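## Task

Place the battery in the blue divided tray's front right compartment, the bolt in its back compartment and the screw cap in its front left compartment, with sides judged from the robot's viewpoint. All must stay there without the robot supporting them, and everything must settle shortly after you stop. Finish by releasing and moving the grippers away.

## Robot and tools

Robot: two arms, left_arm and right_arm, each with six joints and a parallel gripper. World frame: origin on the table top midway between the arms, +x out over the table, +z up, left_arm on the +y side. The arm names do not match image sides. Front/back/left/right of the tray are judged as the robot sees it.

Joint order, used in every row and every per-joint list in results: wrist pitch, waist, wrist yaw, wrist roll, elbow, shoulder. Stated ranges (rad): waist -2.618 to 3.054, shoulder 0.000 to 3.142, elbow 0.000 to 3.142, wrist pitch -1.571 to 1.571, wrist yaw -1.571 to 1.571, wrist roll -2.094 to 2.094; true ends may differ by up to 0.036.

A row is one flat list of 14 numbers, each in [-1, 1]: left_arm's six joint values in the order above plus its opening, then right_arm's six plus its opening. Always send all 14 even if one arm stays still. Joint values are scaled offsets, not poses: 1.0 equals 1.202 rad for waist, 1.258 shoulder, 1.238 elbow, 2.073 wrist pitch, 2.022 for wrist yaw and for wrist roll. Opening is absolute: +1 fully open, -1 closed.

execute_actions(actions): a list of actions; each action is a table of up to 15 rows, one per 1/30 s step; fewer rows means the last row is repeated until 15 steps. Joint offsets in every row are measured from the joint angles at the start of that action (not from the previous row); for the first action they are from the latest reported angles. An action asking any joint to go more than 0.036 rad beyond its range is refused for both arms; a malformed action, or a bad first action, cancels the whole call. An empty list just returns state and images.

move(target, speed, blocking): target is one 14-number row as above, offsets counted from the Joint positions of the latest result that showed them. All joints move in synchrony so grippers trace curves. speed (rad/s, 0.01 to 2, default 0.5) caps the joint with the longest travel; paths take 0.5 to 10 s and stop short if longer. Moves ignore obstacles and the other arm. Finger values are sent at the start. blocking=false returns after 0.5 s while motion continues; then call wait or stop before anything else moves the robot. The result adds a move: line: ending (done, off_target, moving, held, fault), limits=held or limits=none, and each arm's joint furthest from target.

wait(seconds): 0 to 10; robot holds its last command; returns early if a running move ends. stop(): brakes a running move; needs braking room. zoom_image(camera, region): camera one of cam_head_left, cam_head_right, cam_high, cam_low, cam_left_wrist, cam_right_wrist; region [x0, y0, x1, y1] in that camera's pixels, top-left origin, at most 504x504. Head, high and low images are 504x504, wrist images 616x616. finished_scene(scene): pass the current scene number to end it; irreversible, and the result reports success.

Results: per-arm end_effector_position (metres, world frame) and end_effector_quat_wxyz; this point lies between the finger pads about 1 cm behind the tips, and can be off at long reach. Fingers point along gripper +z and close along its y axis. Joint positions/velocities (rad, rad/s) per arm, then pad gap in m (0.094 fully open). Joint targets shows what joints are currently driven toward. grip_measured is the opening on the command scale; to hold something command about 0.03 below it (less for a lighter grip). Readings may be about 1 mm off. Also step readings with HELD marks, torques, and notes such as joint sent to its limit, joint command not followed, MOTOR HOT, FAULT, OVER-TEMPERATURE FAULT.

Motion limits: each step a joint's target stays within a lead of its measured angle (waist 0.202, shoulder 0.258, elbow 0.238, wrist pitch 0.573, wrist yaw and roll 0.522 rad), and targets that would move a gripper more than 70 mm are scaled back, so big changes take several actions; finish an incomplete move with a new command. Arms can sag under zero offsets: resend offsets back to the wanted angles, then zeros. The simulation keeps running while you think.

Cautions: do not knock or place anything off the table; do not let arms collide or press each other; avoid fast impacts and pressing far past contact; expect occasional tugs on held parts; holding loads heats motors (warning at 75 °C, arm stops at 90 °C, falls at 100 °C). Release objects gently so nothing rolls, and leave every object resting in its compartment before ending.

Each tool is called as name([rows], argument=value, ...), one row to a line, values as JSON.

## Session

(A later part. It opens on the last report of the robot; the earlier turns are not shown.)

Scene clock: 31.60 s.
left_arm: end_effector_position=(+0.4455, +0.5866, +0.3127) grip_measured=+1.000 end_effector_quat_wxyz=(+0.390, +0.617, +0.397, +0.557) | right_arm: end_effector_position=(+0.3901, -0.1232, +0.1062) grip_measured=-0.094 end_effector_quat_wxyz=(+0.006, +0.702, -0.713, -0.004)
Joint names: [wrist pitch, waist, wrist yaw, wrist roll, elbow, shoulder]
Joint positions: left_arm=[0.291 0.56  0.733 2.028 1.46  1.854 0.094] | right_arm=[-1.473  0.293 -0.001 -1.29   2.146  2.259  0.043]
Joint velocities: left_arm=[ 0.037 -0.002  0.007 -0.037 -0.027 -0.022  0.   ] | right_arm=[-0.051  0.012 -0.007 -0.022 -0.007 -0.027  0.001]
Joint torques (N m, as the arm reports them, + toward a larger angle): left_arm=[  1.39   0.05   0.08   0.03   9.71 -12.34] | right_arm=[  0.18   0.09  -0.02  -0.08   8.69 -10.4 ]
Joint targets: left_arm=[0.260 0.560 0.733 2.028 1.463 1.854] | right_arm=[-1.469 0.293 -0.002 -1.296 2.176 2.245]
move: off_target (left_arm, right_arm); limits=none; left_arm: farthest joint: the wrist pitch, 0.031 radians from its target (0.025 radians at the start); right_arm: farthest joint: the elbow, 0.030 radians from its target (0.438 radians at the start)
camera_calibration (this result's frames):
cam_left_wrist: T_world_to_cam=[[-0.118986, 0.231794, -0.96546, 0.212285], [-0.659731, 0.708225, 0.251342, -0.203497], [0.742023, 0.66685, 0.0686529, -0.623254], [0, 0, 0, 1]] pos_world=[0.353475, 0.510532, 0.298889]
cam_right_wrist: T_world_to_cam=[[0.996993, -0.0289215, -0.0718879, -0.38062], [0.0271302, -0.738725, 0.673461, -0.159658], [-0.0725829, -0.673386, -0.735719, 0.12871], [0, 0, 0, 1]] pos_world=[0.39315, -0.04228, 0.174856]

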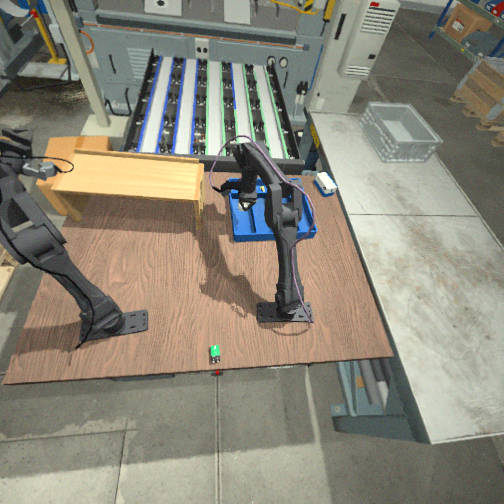

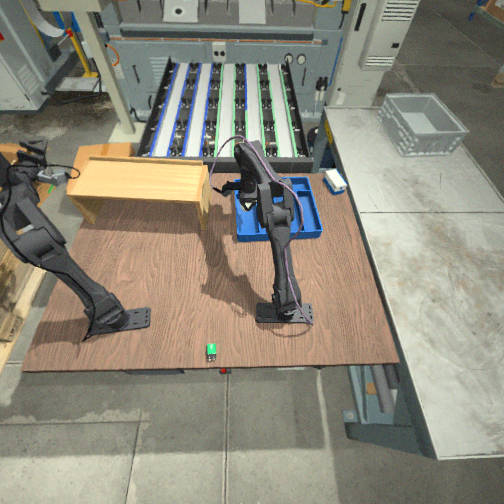

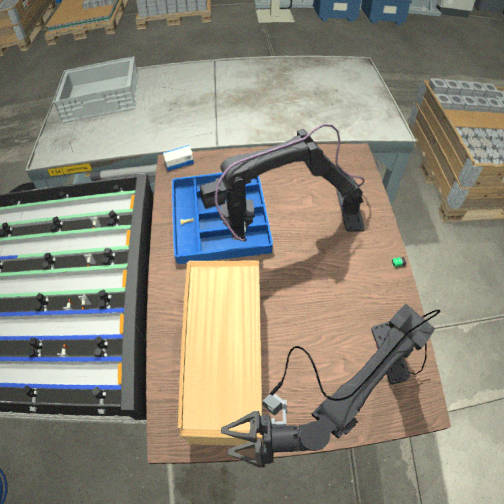

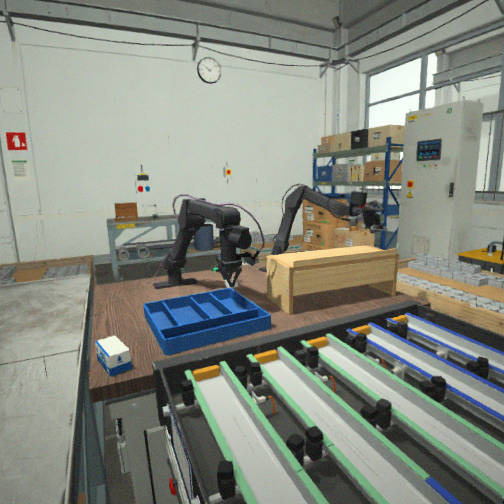

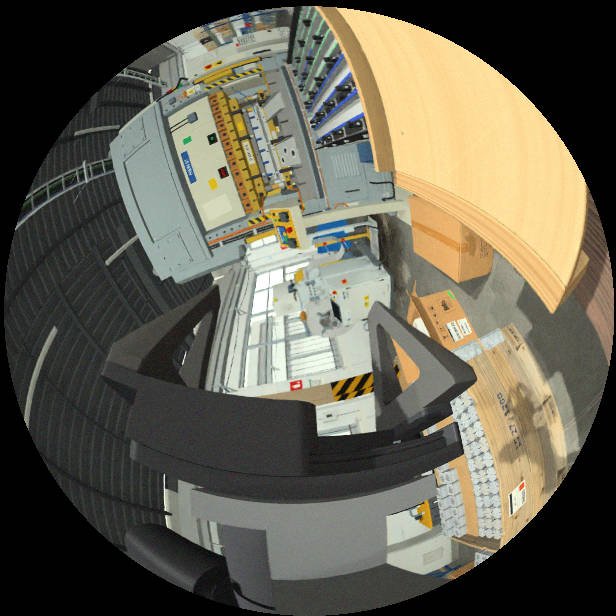

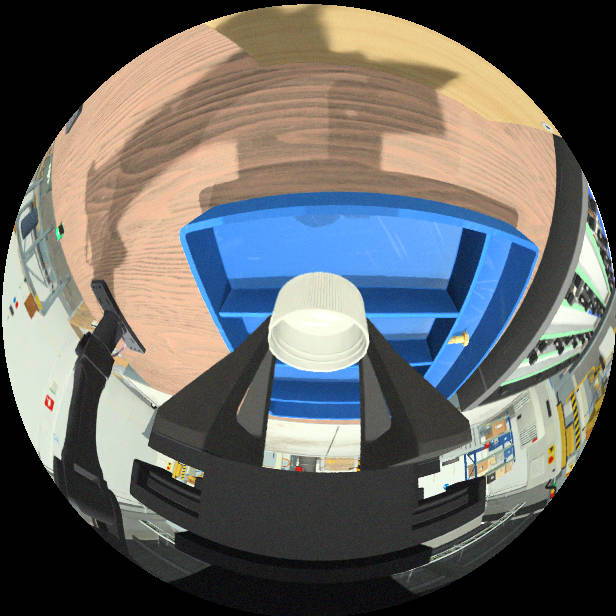

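move(target=[-0.015,0,0,0,0.002,0,1,0.165,0,0,0,-0.266,-0.005,-0.125], speed=0.25)

Scene clock: 33.70 s.
left_arm: end_effector_position=(+0.4455, +0.5866, +0.3130) grip_measured=+1.000 end_effector_quat_wxyz=(+0.389, +0.617, +0.396, +0.558) | right_arm: end_effector_position=(+0.3874, -0.1228, +0.0209) grip_measured=-0.094 end_effector_quat_wxyz=(+0.009, +0.702, -0.712, -0.009)
Joint names: [wrist pitch, waist, wrist yaw, wrist roll, elbow, shoulder]
Joint positions: left_arm=[0.293 0.56  0.733 2.028 1.46  1.854 0.094] | right_arm=[-1.153  0.294 -0.006 -1.29   1.832  2.275  0.043]
Joint velocities: left_arm=[-0.022 -0.007 -0.022  0.022 -0.002 -0.027  0.   ] | right_arm=[ 0.007  0.002  0.007  0.007 -0.002 -0.017  0.   ]
Joint torques (N m, as the arm reports them, + toward a larger angle): left_arm=[  1.38  -0.12   0.06   0.06   9.9  -12.24] | right_arm=[  0.35  -0.04   0.02   0.02   4.66 -11.06]
Joint targets: left_arm=[0.260 0.560 0.733 2.028 1.463 1.854] | right_arm=[-1.131 0.293 -0.001 -1.290 1.817 2.253]
move: off_target (left_arm, right_arm); limits=none; left_arm: farthest joint: the wrist pitch, 0.033 radians from its target (0.031 radians at the start); right_arm: farthest joint: the wrist pitch, 0.023 radians from its target (0.342 radians at the start)
camera_calibration (this result's frames):
cam_left_wrist: T_world_to_cam=[[-0.117856, 0.23274, -0.965372, 0.211495], [-0.660025, 0.707979, 0.251264, -0.203272], [0.741942, 0.666782, 0.0701742, -0.623707], [0, 0, 0, 1]] pos_world=[0.353516, 0.510566, 0.299014]
cam_right_wrist: T_world_to_cam=[[0.996132, -0.0280762, -0.0832601, -0.383387], [0.0352417, -0.740356, 0.671291, -0.105124], [-0.0804894, -0.671629, -0.736503, 0.0693443], [0, 0, 0, 1]] pos_world=[0.39119, -0.0420199, 0.0897205]

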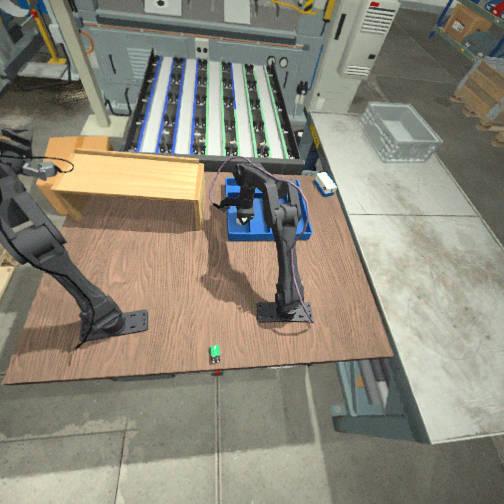

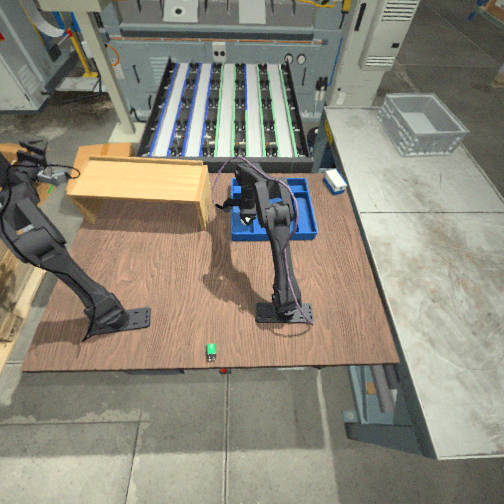

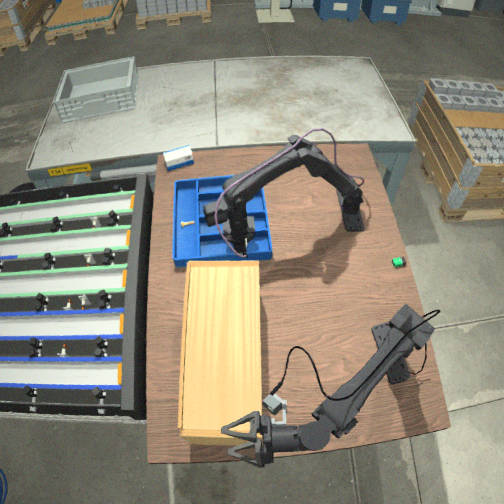

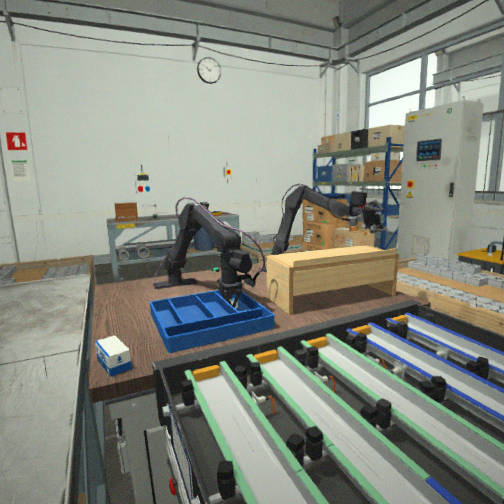

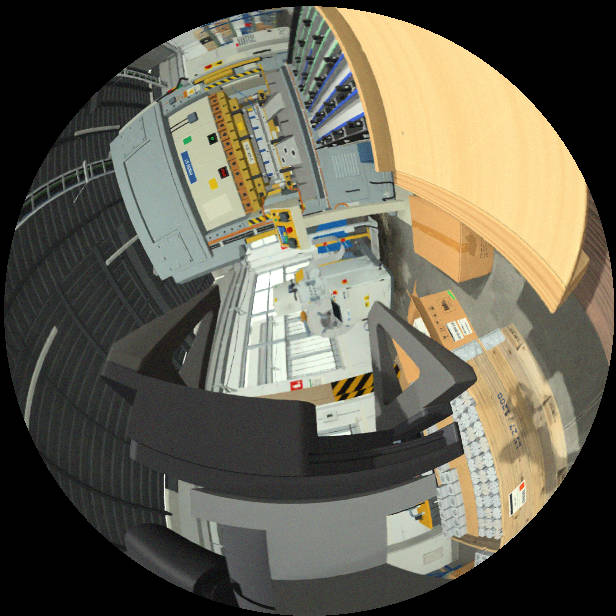

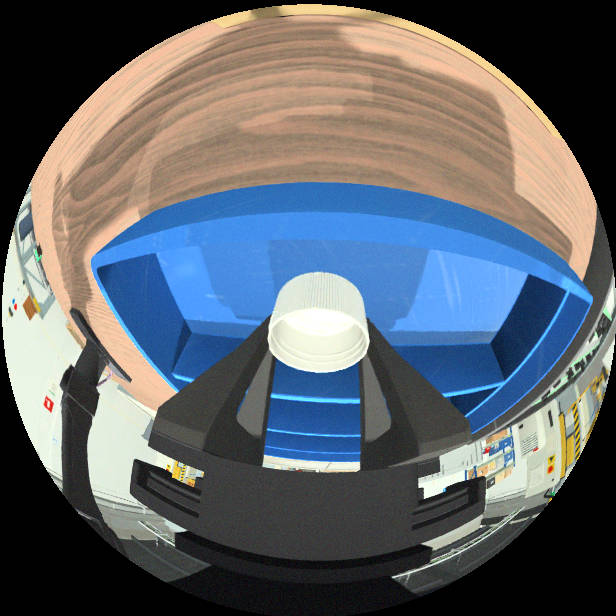

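execute_actions([
  [[-0.015,0,0,0,0.002,0,1,0,0,0,0,0,-0.01,-0.08],[-0.015,0,0,0,0.002,0,1,0,0,0,0,0,-0.01,-0.03],[-0.015,0,0,0,0.002,0,1,0,0,0,0,0,-0.01,0.05],[-0.015,0,0,0,0.002,0,1,0,0,0,0,0,-0.01,0.15],[-0.015,0,0,0,0.002,0,1,0,0,0,0,0,-0.01,0.25],[-0.015,0,0,0,0.002,0,1,0,0,0,0,0,-0.02,0.25],[-0.015,0,0,0,0.002,0,1,0,0,0,0,0,-0.035,0.25],[-0.015,0,0,0,0.002,0,1,0,0,0,0,0,-0.05,0.25],[-0.015,0,0,0,0.002,0,1,0,0,0,0,0,-0.065,0.25],[-0.015,0,0,0,0.002,0,1,0,0,0,0,0,-0.08,0.25],[-0.015,0,0,0,0.002,0,1,0,0,0,0,0,-0.095,0.25],[-0.015,0,0,0,0.002,0,1,0,0,0,0,0,-0.11,0.25],[-0.015,0,0,0,0.002,0,1,0,0,0,0,0,-0.125,0.25],[-0.015,0,0,0,0.002,0,1,0,0,0,0,0,-0.14,0.25]],
  [[-0.01,0,0,0,0.002,0,1,0,0,0,0,0,-0.03,0.25]],
])

Scene clock: 34.97 s.
left_arm: end_effector_position=(+0.4455, +0.5866, +0.3130) grip_measured=+1.000 end_effector_quat_wxyz=(+0.389, +0.617, +0.396, +0.558) | right_arm: end_effector_position=(+0.3968, -0.1203, +0.0805) grip_measured=+0.247 end_effector_quat_wxyz=(-0.053, +0.701, -0.711, +0.026)
Joint names: [wrist pitch, waist, wrist yaw, wrist roll, elbow, shoulder]
Joint positions: left_arm=[0.293 0.56  0.733 2.028 1.46  1.854 0.094] | right_arm=[-1.153  0.294 -0.006 -1.29   1.832  2.132  0.059]
Joint velocities: left_arm=[ 0.022  0.002  0.037  0.007 -0.007  0.002  0.   ] | right_arm=[-0.081 -0.012 -0.037 -0.022 -0.002 -0.017 -0.   ]
Joint torques (N m, as the arm reports them, + toward a larger angle): left_arm=[  1.53   0.     0.06   0.04   9.9  -12.26] | right_arm=[ 0.4  -0.02 -0.01  0.01  6.28 -9.31]
Joint targets: left_arm=[0.272 0.560 0.733 2.028 1.463 1.854] | right_arm=[-1.154 0.294 -0.006 -1.290 1.832 2.128]
Step readings (joint positions; steps 1 to 15: 1st action; 16 to 30: 2nd action):
0: left_arm=[0.293 0.560 0.733 2.028 1.460 1.854] | right_arm=[-1.153 0.294 -0.006 -1.290 1.832 2.275]
1: left_arm=[0.293 0.560 0.733 2.028 1.460 1.854] | right_arm=[-1.153 0.294 -0.006 -1.290 1.832 2.275]
2: left_arm=[0.293 0.560 0.733 2.028 1.460 1.854] | right_arm=[-1.153 0.294 -0.006 -1.290 1.832 2.275]
4: left_arm=[0.293 0.560 0.733 2.028 1.460 1.854] | right_arm=[-1.153 0.294 -0.006 -1.290 1.832 2.275]
8: left_arm=[0.293 0.560 0.733 2.028 1.460 1.854] | right_arm=[-1.153 0.294 -0.006 -1.290 1.832 2.272]
15: left_arm=[0.293 0.560 0.733 2.028 1.460 1.854] | right_arm=[-1.153 0.294 -0.006 -1.290 1.832 2.165]
16: left_arm=[0.293 0.560 0.733 2.028 1.460 1.854] | right_arm=[-1.153 0.294 -0.006 -1.290 1.832 2.146]
17: left_arm=[0.293 0.560 0.733 2.028 1.460 1.854] | right_arm=[-1.153 0.294 -0.006 -1.290 1.832 2.131]
19: left_arm=[0.293 0.560 0.733 2.028 1.460 1.854] | right_arm=[-1.153 0.294 -0.006 -1.290 1.832 2.121]
23: left_arm=[0.293 0.560 0.733 2.028 1.460 1.854] | right_arm=[-1.153 0.294 -0.006 -1.290 1.832 2.130]
30: Joint positions above
camera_calibration (this result's frames):
cam_left_wrist: T_world_to_cam=[[-0.117856, 0.23274, -0.965372, 0.211495], [-0.660025, 0.707979, 0.251264, -0.203272], [0.741942, 0.666782, 0.0701742, -0.623707], [0, 0, 0, 1]] pos_world=[0.353516, 0.510566, 0.299014]
cam_right_wrist: T_world_to_cam=[[0.998185, -0.0275172, 0.0535638, -0.399493], [-0.0555172, -0.76507, 0.64155, -0.108182], [0.0233264, -0.643359, -0.765209, 0.0802935], [0, 0, 0, 1]] pos_world=[0.390889, -0.0421021, 0.152244]

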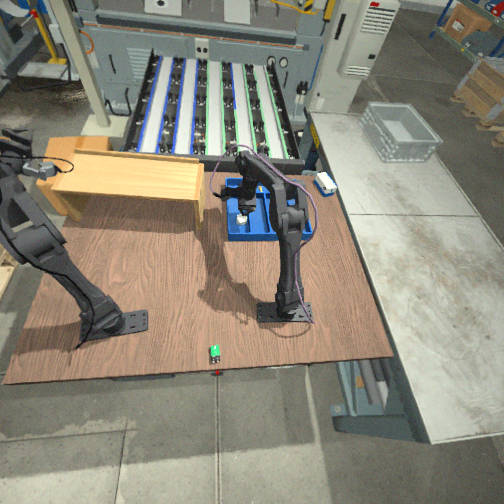

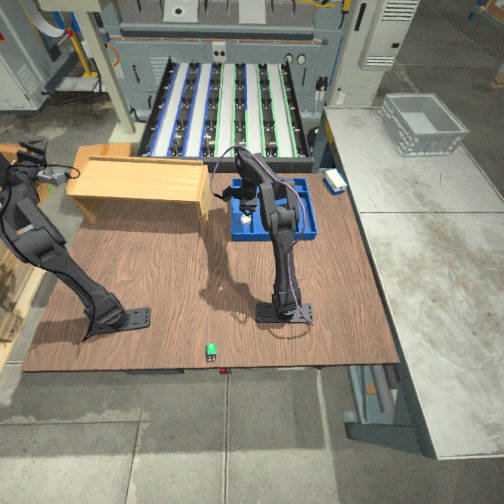

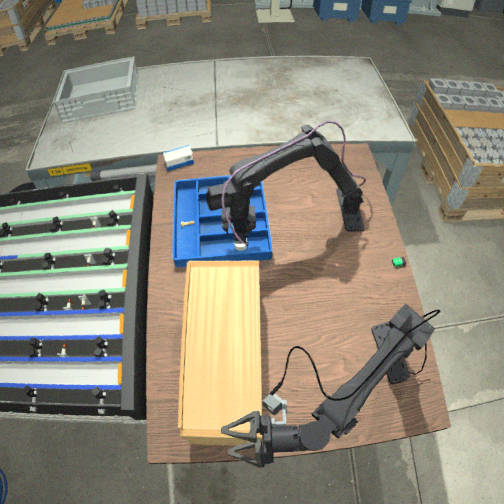

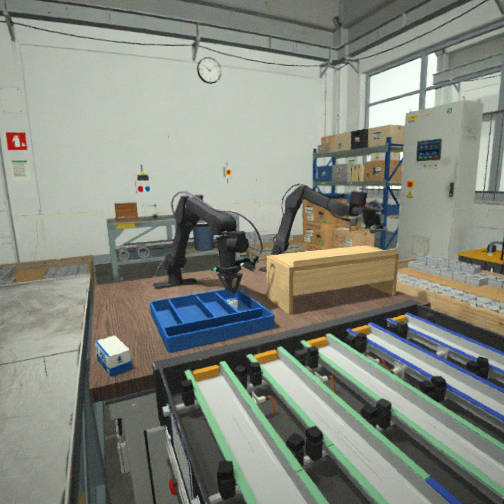

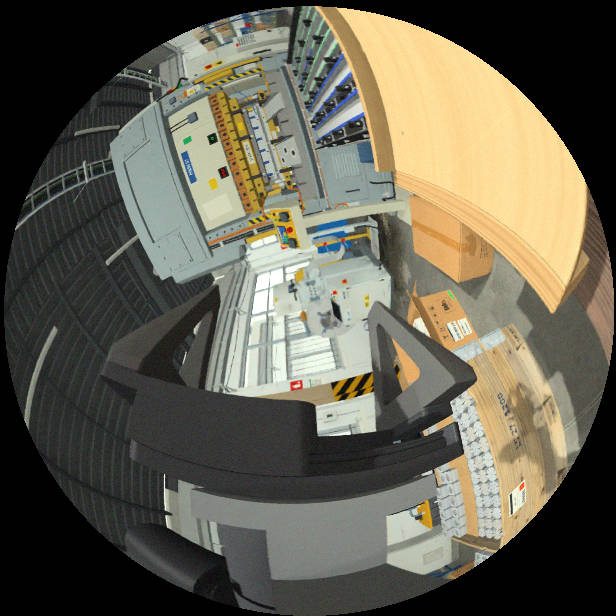

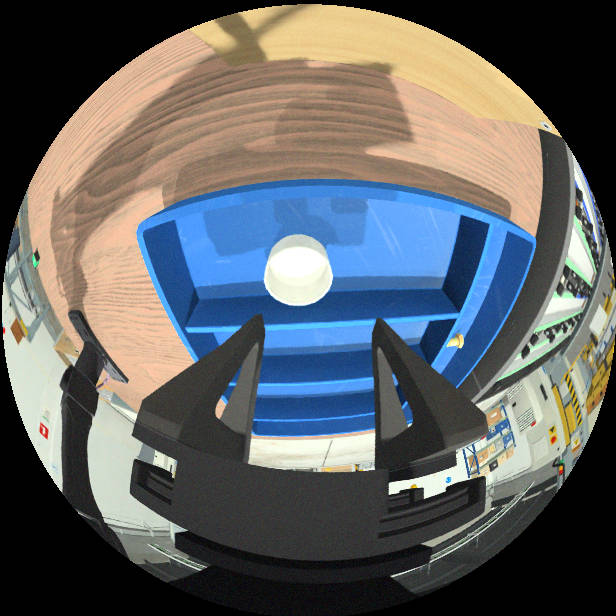

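move(target=[-0.018,0,0,0,0.002,0,1,-0.152,0.50,0,0.04,-0.26,-0.516,1], speed=0.8)

Scene clock: 36.87 s.
left_arm: end_effector_position=(+0.4455, +0.5866, +0.3120) grip_measured=+1.000 end_effector_quat_wxyz=(+0.390, +0.617, +0.398, +0.556) | right_arm: end_effector_position=(+0.1512, -0.0271, +0.2012) grip_measured=+1.000 end_effector_quat_wxyz=(-0.066, +0.860, -0.506, +0.012)
Joint names: [wrist pitch, waist, wrist yaw, wrist roll, elbow, shoulder]
Joint positions: left_arm=[0.288 0.56  0.733 2.028 1.46  1.854 0.094] | right_arm=[-1.458  0.89   0.001 -1.216  1.519  1.496  0.094]
Joint velocities: left_arm=[ 0.037 -0.002  0.007  0.081 -0.017  0.007  0.   ] | right_arm=[ 0.007  0.002  0.007 -0.066 -0.002  0.012  0.   ]
Joint torques (N m, as the arm reports them, + toward a larger angle): left_arm=[  1.39   0.01   0.11   0.04   9.8  -12.26] | right_arm=[ 0.32  0.34 -0.07  0.11  5.41 -4.71]
Joint targets: left_arm=[0.255 0.560 0.733 2.028 1.463 1.854] | right_arm=[-1.468 0.895 -0.006 -1.209 1.511 1.483]
move: off_target (left_arm); limits=none; left_arm: farthest joint: the wrist pitch, 0.032 radians from its target (0.037 radians at the start); right_arm: farthest joint: the shoulder, 0.013 radians from its target (0.649 radians at the start)
camera_calibration (this result's frames):
cam_left_wrist: T_world_to_cam=[[-0.121528, 0.229666, -0.965652, 0.214061], [-0.659069, 0.708779, 0.251517, -0.204001], [0.742199, 0.666997, 0.0652294, -0.62223], [0, 0, 0, 1]] pos_world=[0.353383, 0.510455, 0.298606]
cam_right_wrist: T_world_to_cam=[[0.878219, 0.473294, 0.0687356, -0.129561], [0.327446, -0.699793, 0.634877, -0.182793], [0.348584, -0.535053, -0.76955, 0.192923], [0, 0, 0, 1]] pos_world=[0.106388, 0.0366267, 0.27342]

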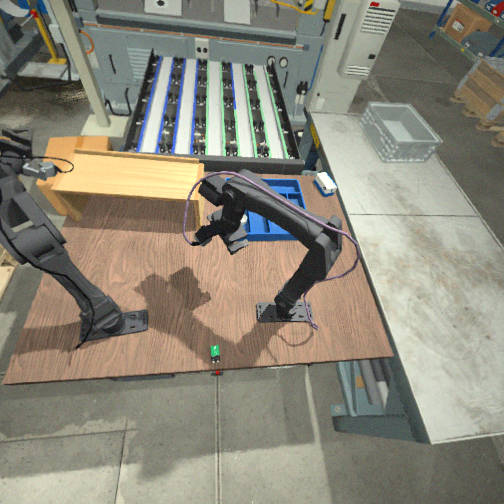

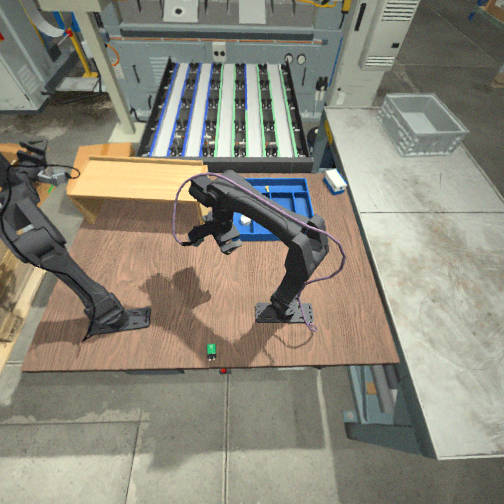

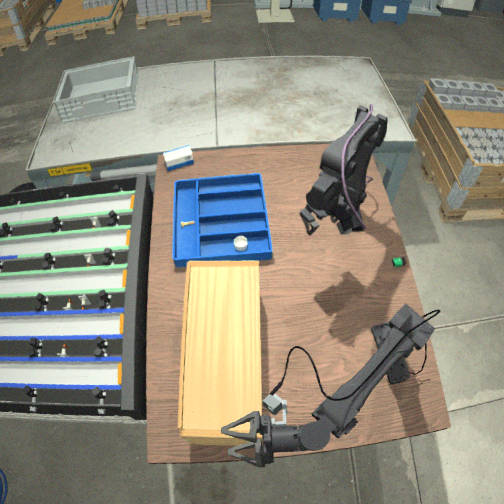

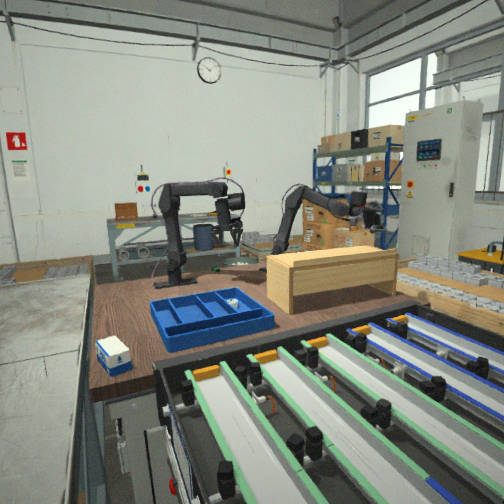

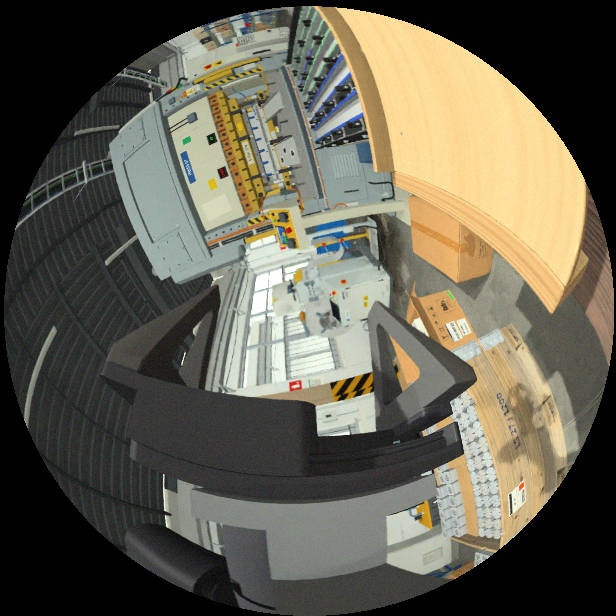

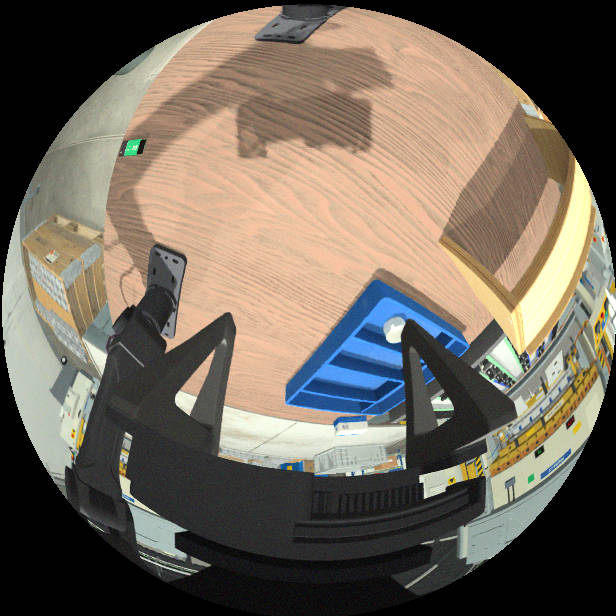

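execute_actions(actions=[])

Scene clock: 37.37 s.
left_arm: end_effector_position=(+0.4455, +0.5866, +0.3120) grip_measured=+1.000 end_effector_quat_wxyz=(+0.390, +0.617, +0.398, +0.556) | right_arm: end_effector_position=(+0.1512, -0.0271, +0.2012) grip_measured=+1.000 end_effector_quat_wxyz=(-0.066, +0.860, -0.506, +0.012)
Joint names: [wrist pitch, waist, wrist yaw, wrist roll, elbow, shoulder]
Joint positions: left_arm=[0.288 0.56  0.733 2.028 1.46  1.854 0.094] | right_arm=[-1.458  0.89   0.001 -1.216  1.519  1.496  0.094]
Joint velocities: left_arm=[-0.066  0.002  0.007 -0.037  0.002 -0.012  0.   ] | right_arm=[-0.007  0.012  0.022 -0.037 -0.017 -0.012  0.   ]
Joint torques (N m, as the arm reports them, + toward a larger angle): left_arm=[  1.41  -0.01   0.08   0.03   9.76 -12.29] | right_arm=[ 0.32  0.36 -0.07  0.06  5.38 -4.75]
Joint targets: left_arm=[0.255 0.560 0.733 2.028 1.463 1.854] | right_arm=[-1.468 0.895 -0.006 -1.210 1.511 1.483]
camera_calibration (this result's frames):
cam_left_wrist: T_world_to_cam=[[-0.121528, 0.229666, -0.965652, 0.214061], [-0.659069, 0.708779, 0.251517, -0.204001], [0.742199, 0.666997, 0.0652294, -0.62223], [0, 0, 0, 1]] pos_world=[0.353383, 0.510455, 0.298606]
cam_right_wrist: T_world_to_cam=[[0.8784, 0.472959, 0.0687174, -0.129594], [0.327206, -0.699939, 0.63484, -0.182754], [0.348352, -0.535159, -0.769581, 0.192961], [0, 0, 0, 1]] pos_world=[0.106415, 0.0366412, 0.273424]

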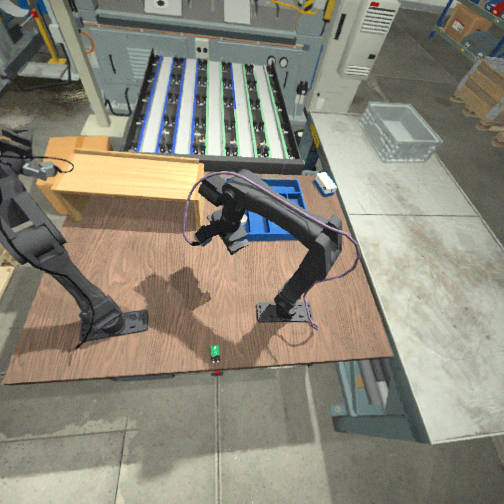

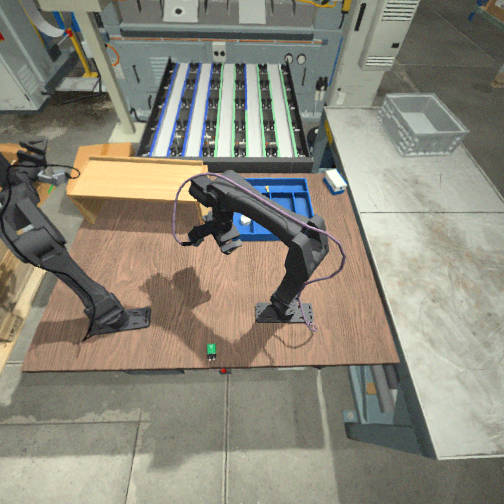

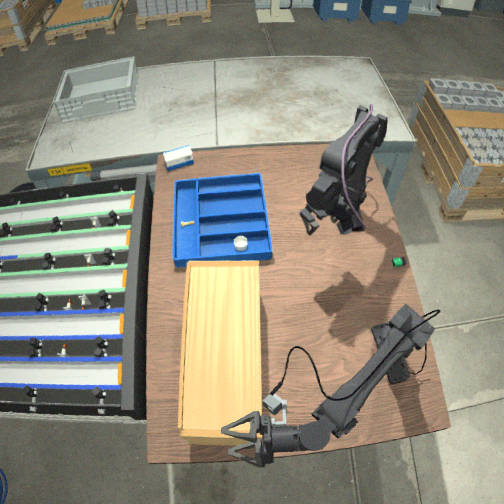

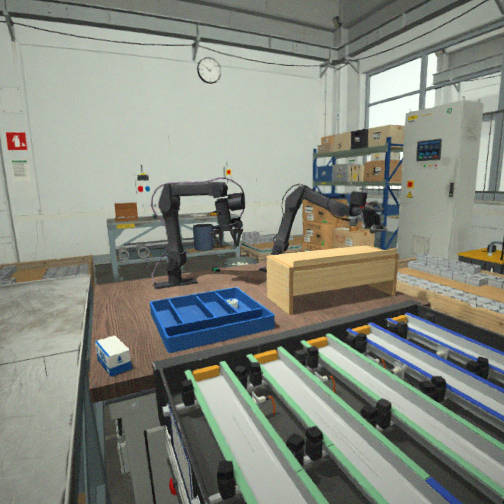

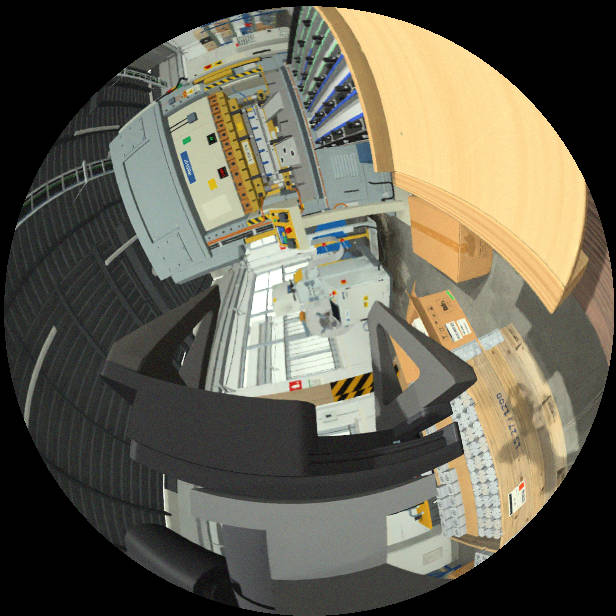

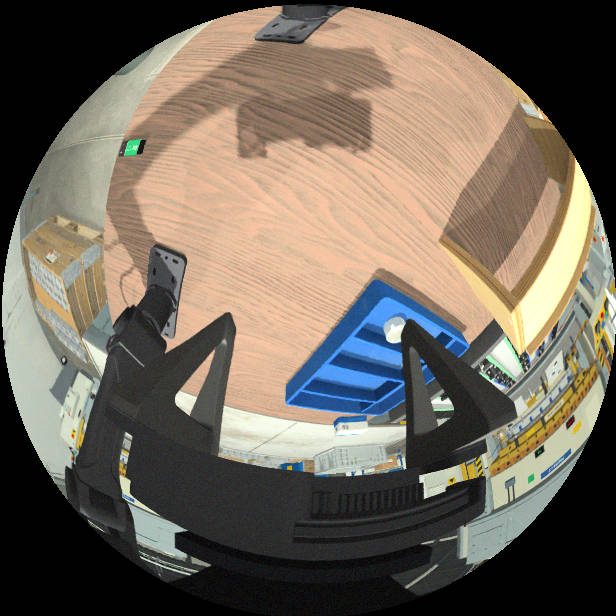

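move(target=[-0.015,0,0,0,0.002,0,1, 0.089,0.959,0,0.049,-0.204,0.053,1], speed=0.9)

Scene clock: 39.50 s.
left_arm: end_effector_position=(+0.4455, +0.5866, +0.3123) grip_measured=+1.000 end_effector_quat_wxyz=(+0.390, +0.617, +0.398, +0.556) | right_arm: end_effector_position=(-0.1427, +0.0048, +0.1224) grip_measured=+1.000 end_effector_quat_wxyz=(-0.001, +1.000, -0.004, +0.004)
Joint names: [wrist pitch, waist, wrist yaw, wrist roll, elbow, shoulder]
Joint positions: left_arm=[0.289 0.56  0.733 2.028 1.46  1.854 0.094] | right_arm=[-1.285  2.039  0.008 -1.122  1.273  1.56   0.094]
Joint velocities: left_arm=[-0.139 -0.022  0.066  0.022 -0.007  0.002  0.   ] | right_arm=[-0.022 -0.002  0.037 -0.022  0.007  0.002  0.   ]
Joint torques (N m, as the arm reports them, + toward a larger angle): left_arm=[  1.45   0.12   0.09  -0.02  10.01 -12.22] | right_arm=[ 0.26  0.24 -0.08  0.09  5.51 -4.22]
Joint targets: left_arm=[0.256 0.560 0.733 2.028 1.463 1.854] | right_arm=[-1.274 2.043 0.001 -1.117 1.266 1.563]
move: off_target (left_arm); limits=none; left_arm: farthest joint: the wrist pitch, 0.032 radians from its target (0.031 radians at the start); right_arm: farthest joint: the wrist pitch, 0.012 radians from its target (0.185 radians at the start)
camera_calibration (this result's frames):
cam_left_wrist: T_world_to_cam=[[-0.12068, 0.230376, -0.96559, 0.21347], [-0.659289, 0.708594, 0.251459, -0.203833], [0.742141, 0.666949, 0.0663707, -0.622572], [0, 0, 0, 1]] pos_world=[0.353414, 0.510481, 0.2987]
cam_right_wrist: T_world_to_cam=[[0.0214256, 0.998221, -0.0556394, 0.00926869], [0.735279, 0.021976, 0.677408, 0.0353781], [0.677426, -0.0554243, -0.7335, 0.291944], [0, 0, 0, 1]] pos_world=[-0.223982, 0.00615111, 0.190691]

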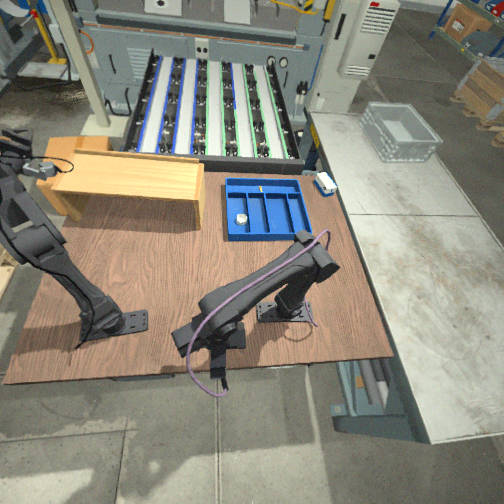

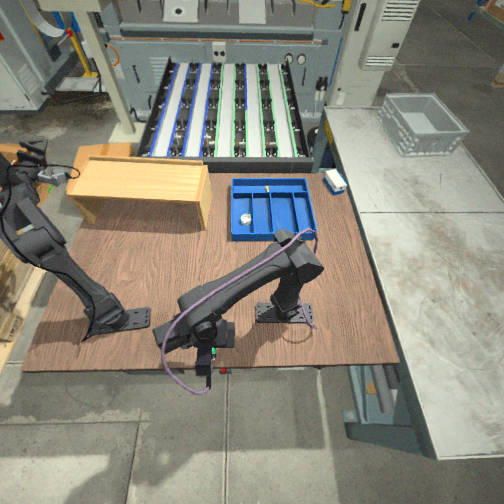

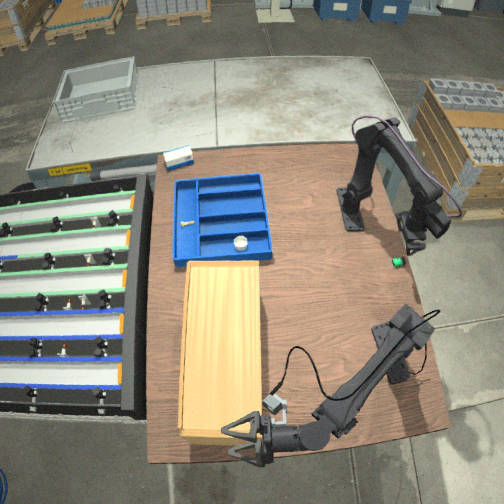

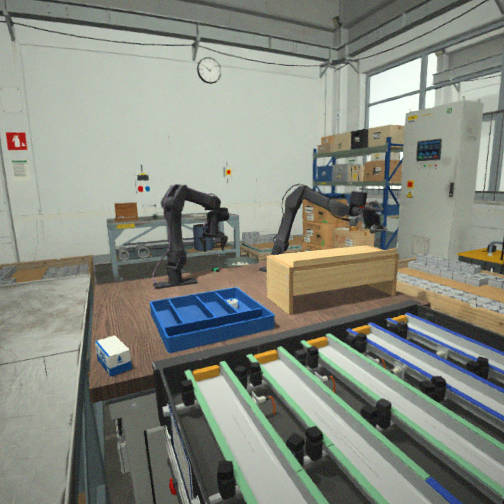

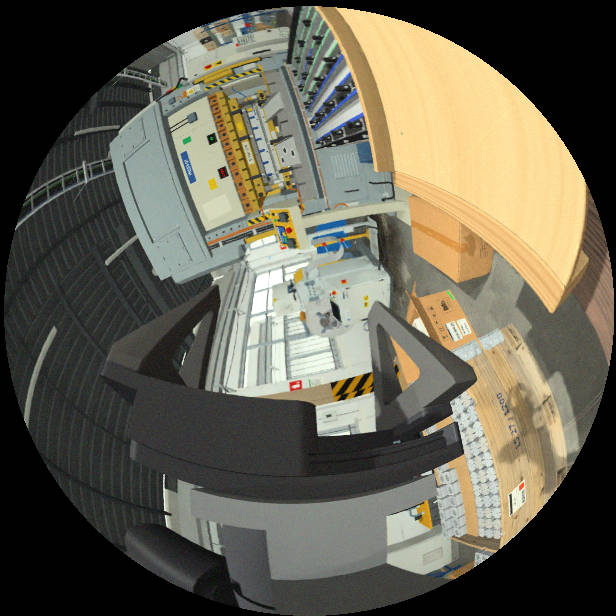

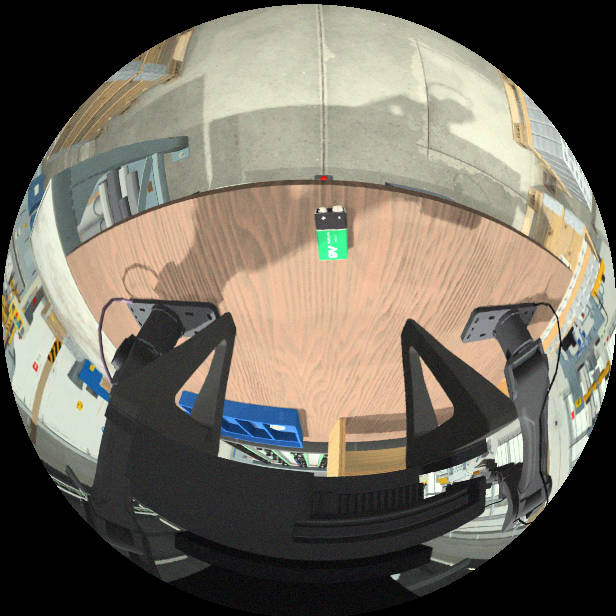

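move(target=[-0.015,0,0,0,0.002,0,1, 0.154,0.026,-0.004,0.016,-0.163,0.082,1], speed=0.4)

Scene clock: 41.40 s.
left_arm: end_effector_position=(+0.4455, +0.5866, +0.3126) grip_measured=+1.000 end_effector_quat_wxyz=(+0.390, +0.617, +0.397, +0.557) | right_arm: end_effector_position=(-0.1545, +0.0153, +0.0476) grip_measured=+1.000 end_effector_quat_wxyz=(-0.005, +1.000, -0.006, +0.002)
Joint names: [wrist pitch, waist, wrist yaw, wrist roll, elbow, shoulder]
Joint positions: left_arm=[0.29  0.56  0.733 2.028 1.46  1.854 0.094] | right_arm=[-0.978  2.061  0.008 -1.095  1.078  1.663  0.094]
Joint velocities: left_arm=[-0.007  0.012  0.066 -0.037  0.012  0.002  0.   ] | right_arm=[ 0.007  0.002  0.022 -0.022 -0.002  0.007  0.   ]
Joint torques (N m, as the arm reports them, + toward a larger angle): left_arm=[  1.42   0.17   0.05  -0.01   9.69 -12.23] | right_arm=[ 0.28  0.79 -0.08  0.05  5.33 -5.  ]
Joint targets: left_arm=[0.258 0.560 0.733 2.028 1.463 1.854] | right_arm=[-0.966 2.071 -0.000 -1.090 1.072 1.663]
move: off_target (left_arm); limits=none; left_arm: farthest joint: the wrist pitch, 0.032 radians from its target (0.031 radians at the start); right_arm: farthest joint: the wrist pitch, 0.013 radians from its target (0.320 radians at the start)
camera_calibration (this result's frames):
cam_left_wrist: T_world_to_cam=[[-0.119551, 0.231321, -0.965504, 0.21268], [-0.659583, 0.708348, 0.251381, -0.203609], [0.742063, 0.666883, 0.0678922, -0.623027], [0, 0, 0, 1]] pos_world=[0.353454, 0.510515, 0.298826]
cam_right_wrist: T_world_to_cam=[[0.0261781, 0.998503, -0.0480316, -0.00473581], [0.737946, 0.0131101, 0.674732, 0.0951773], [0.674351, -0.053108, -0.736498, 0.245384], [0, 0, 0, 1]] pos_world=[-0.235587, 0.0165128, 0.116278]

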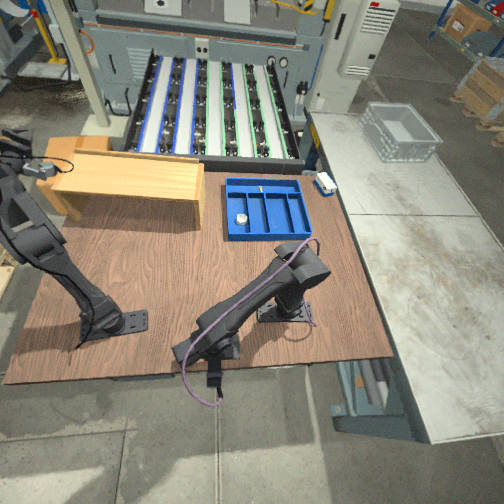

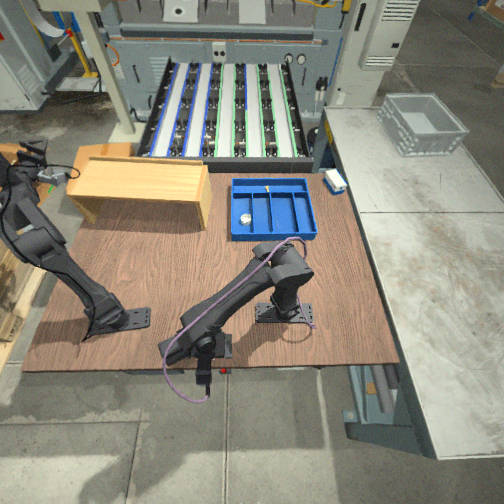

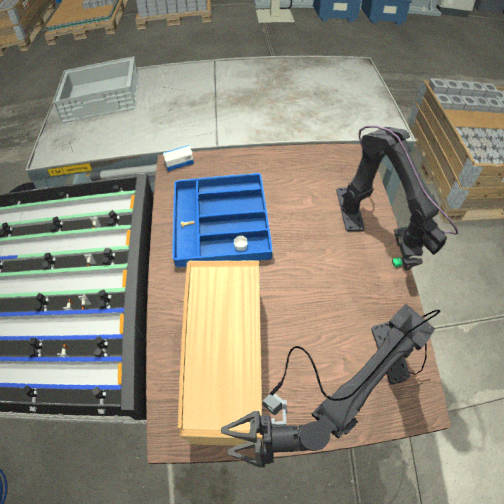

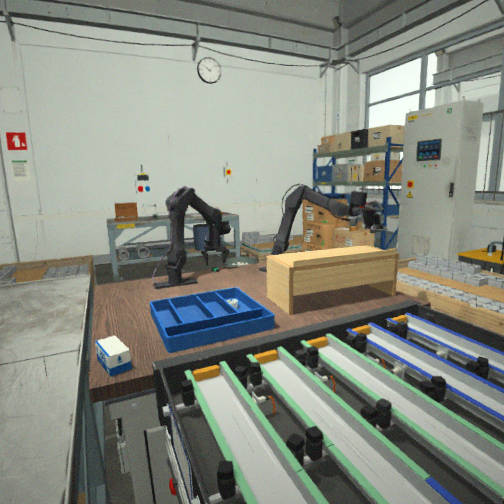

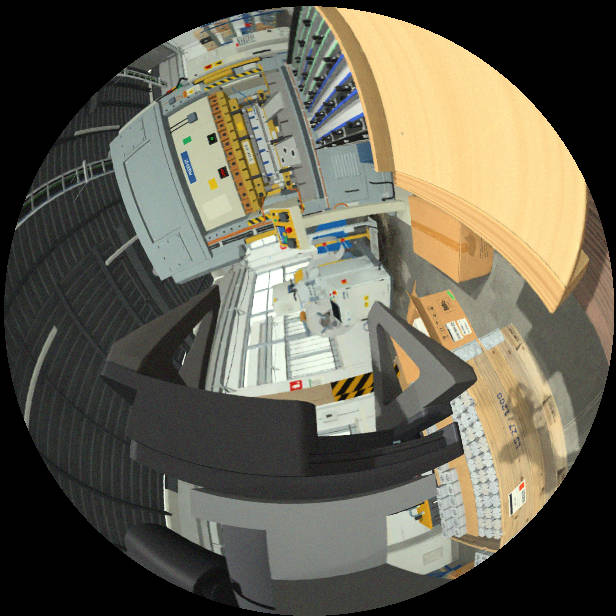

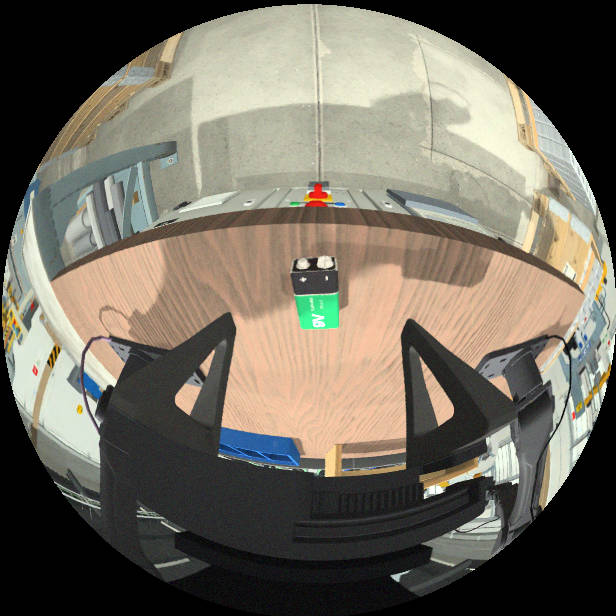

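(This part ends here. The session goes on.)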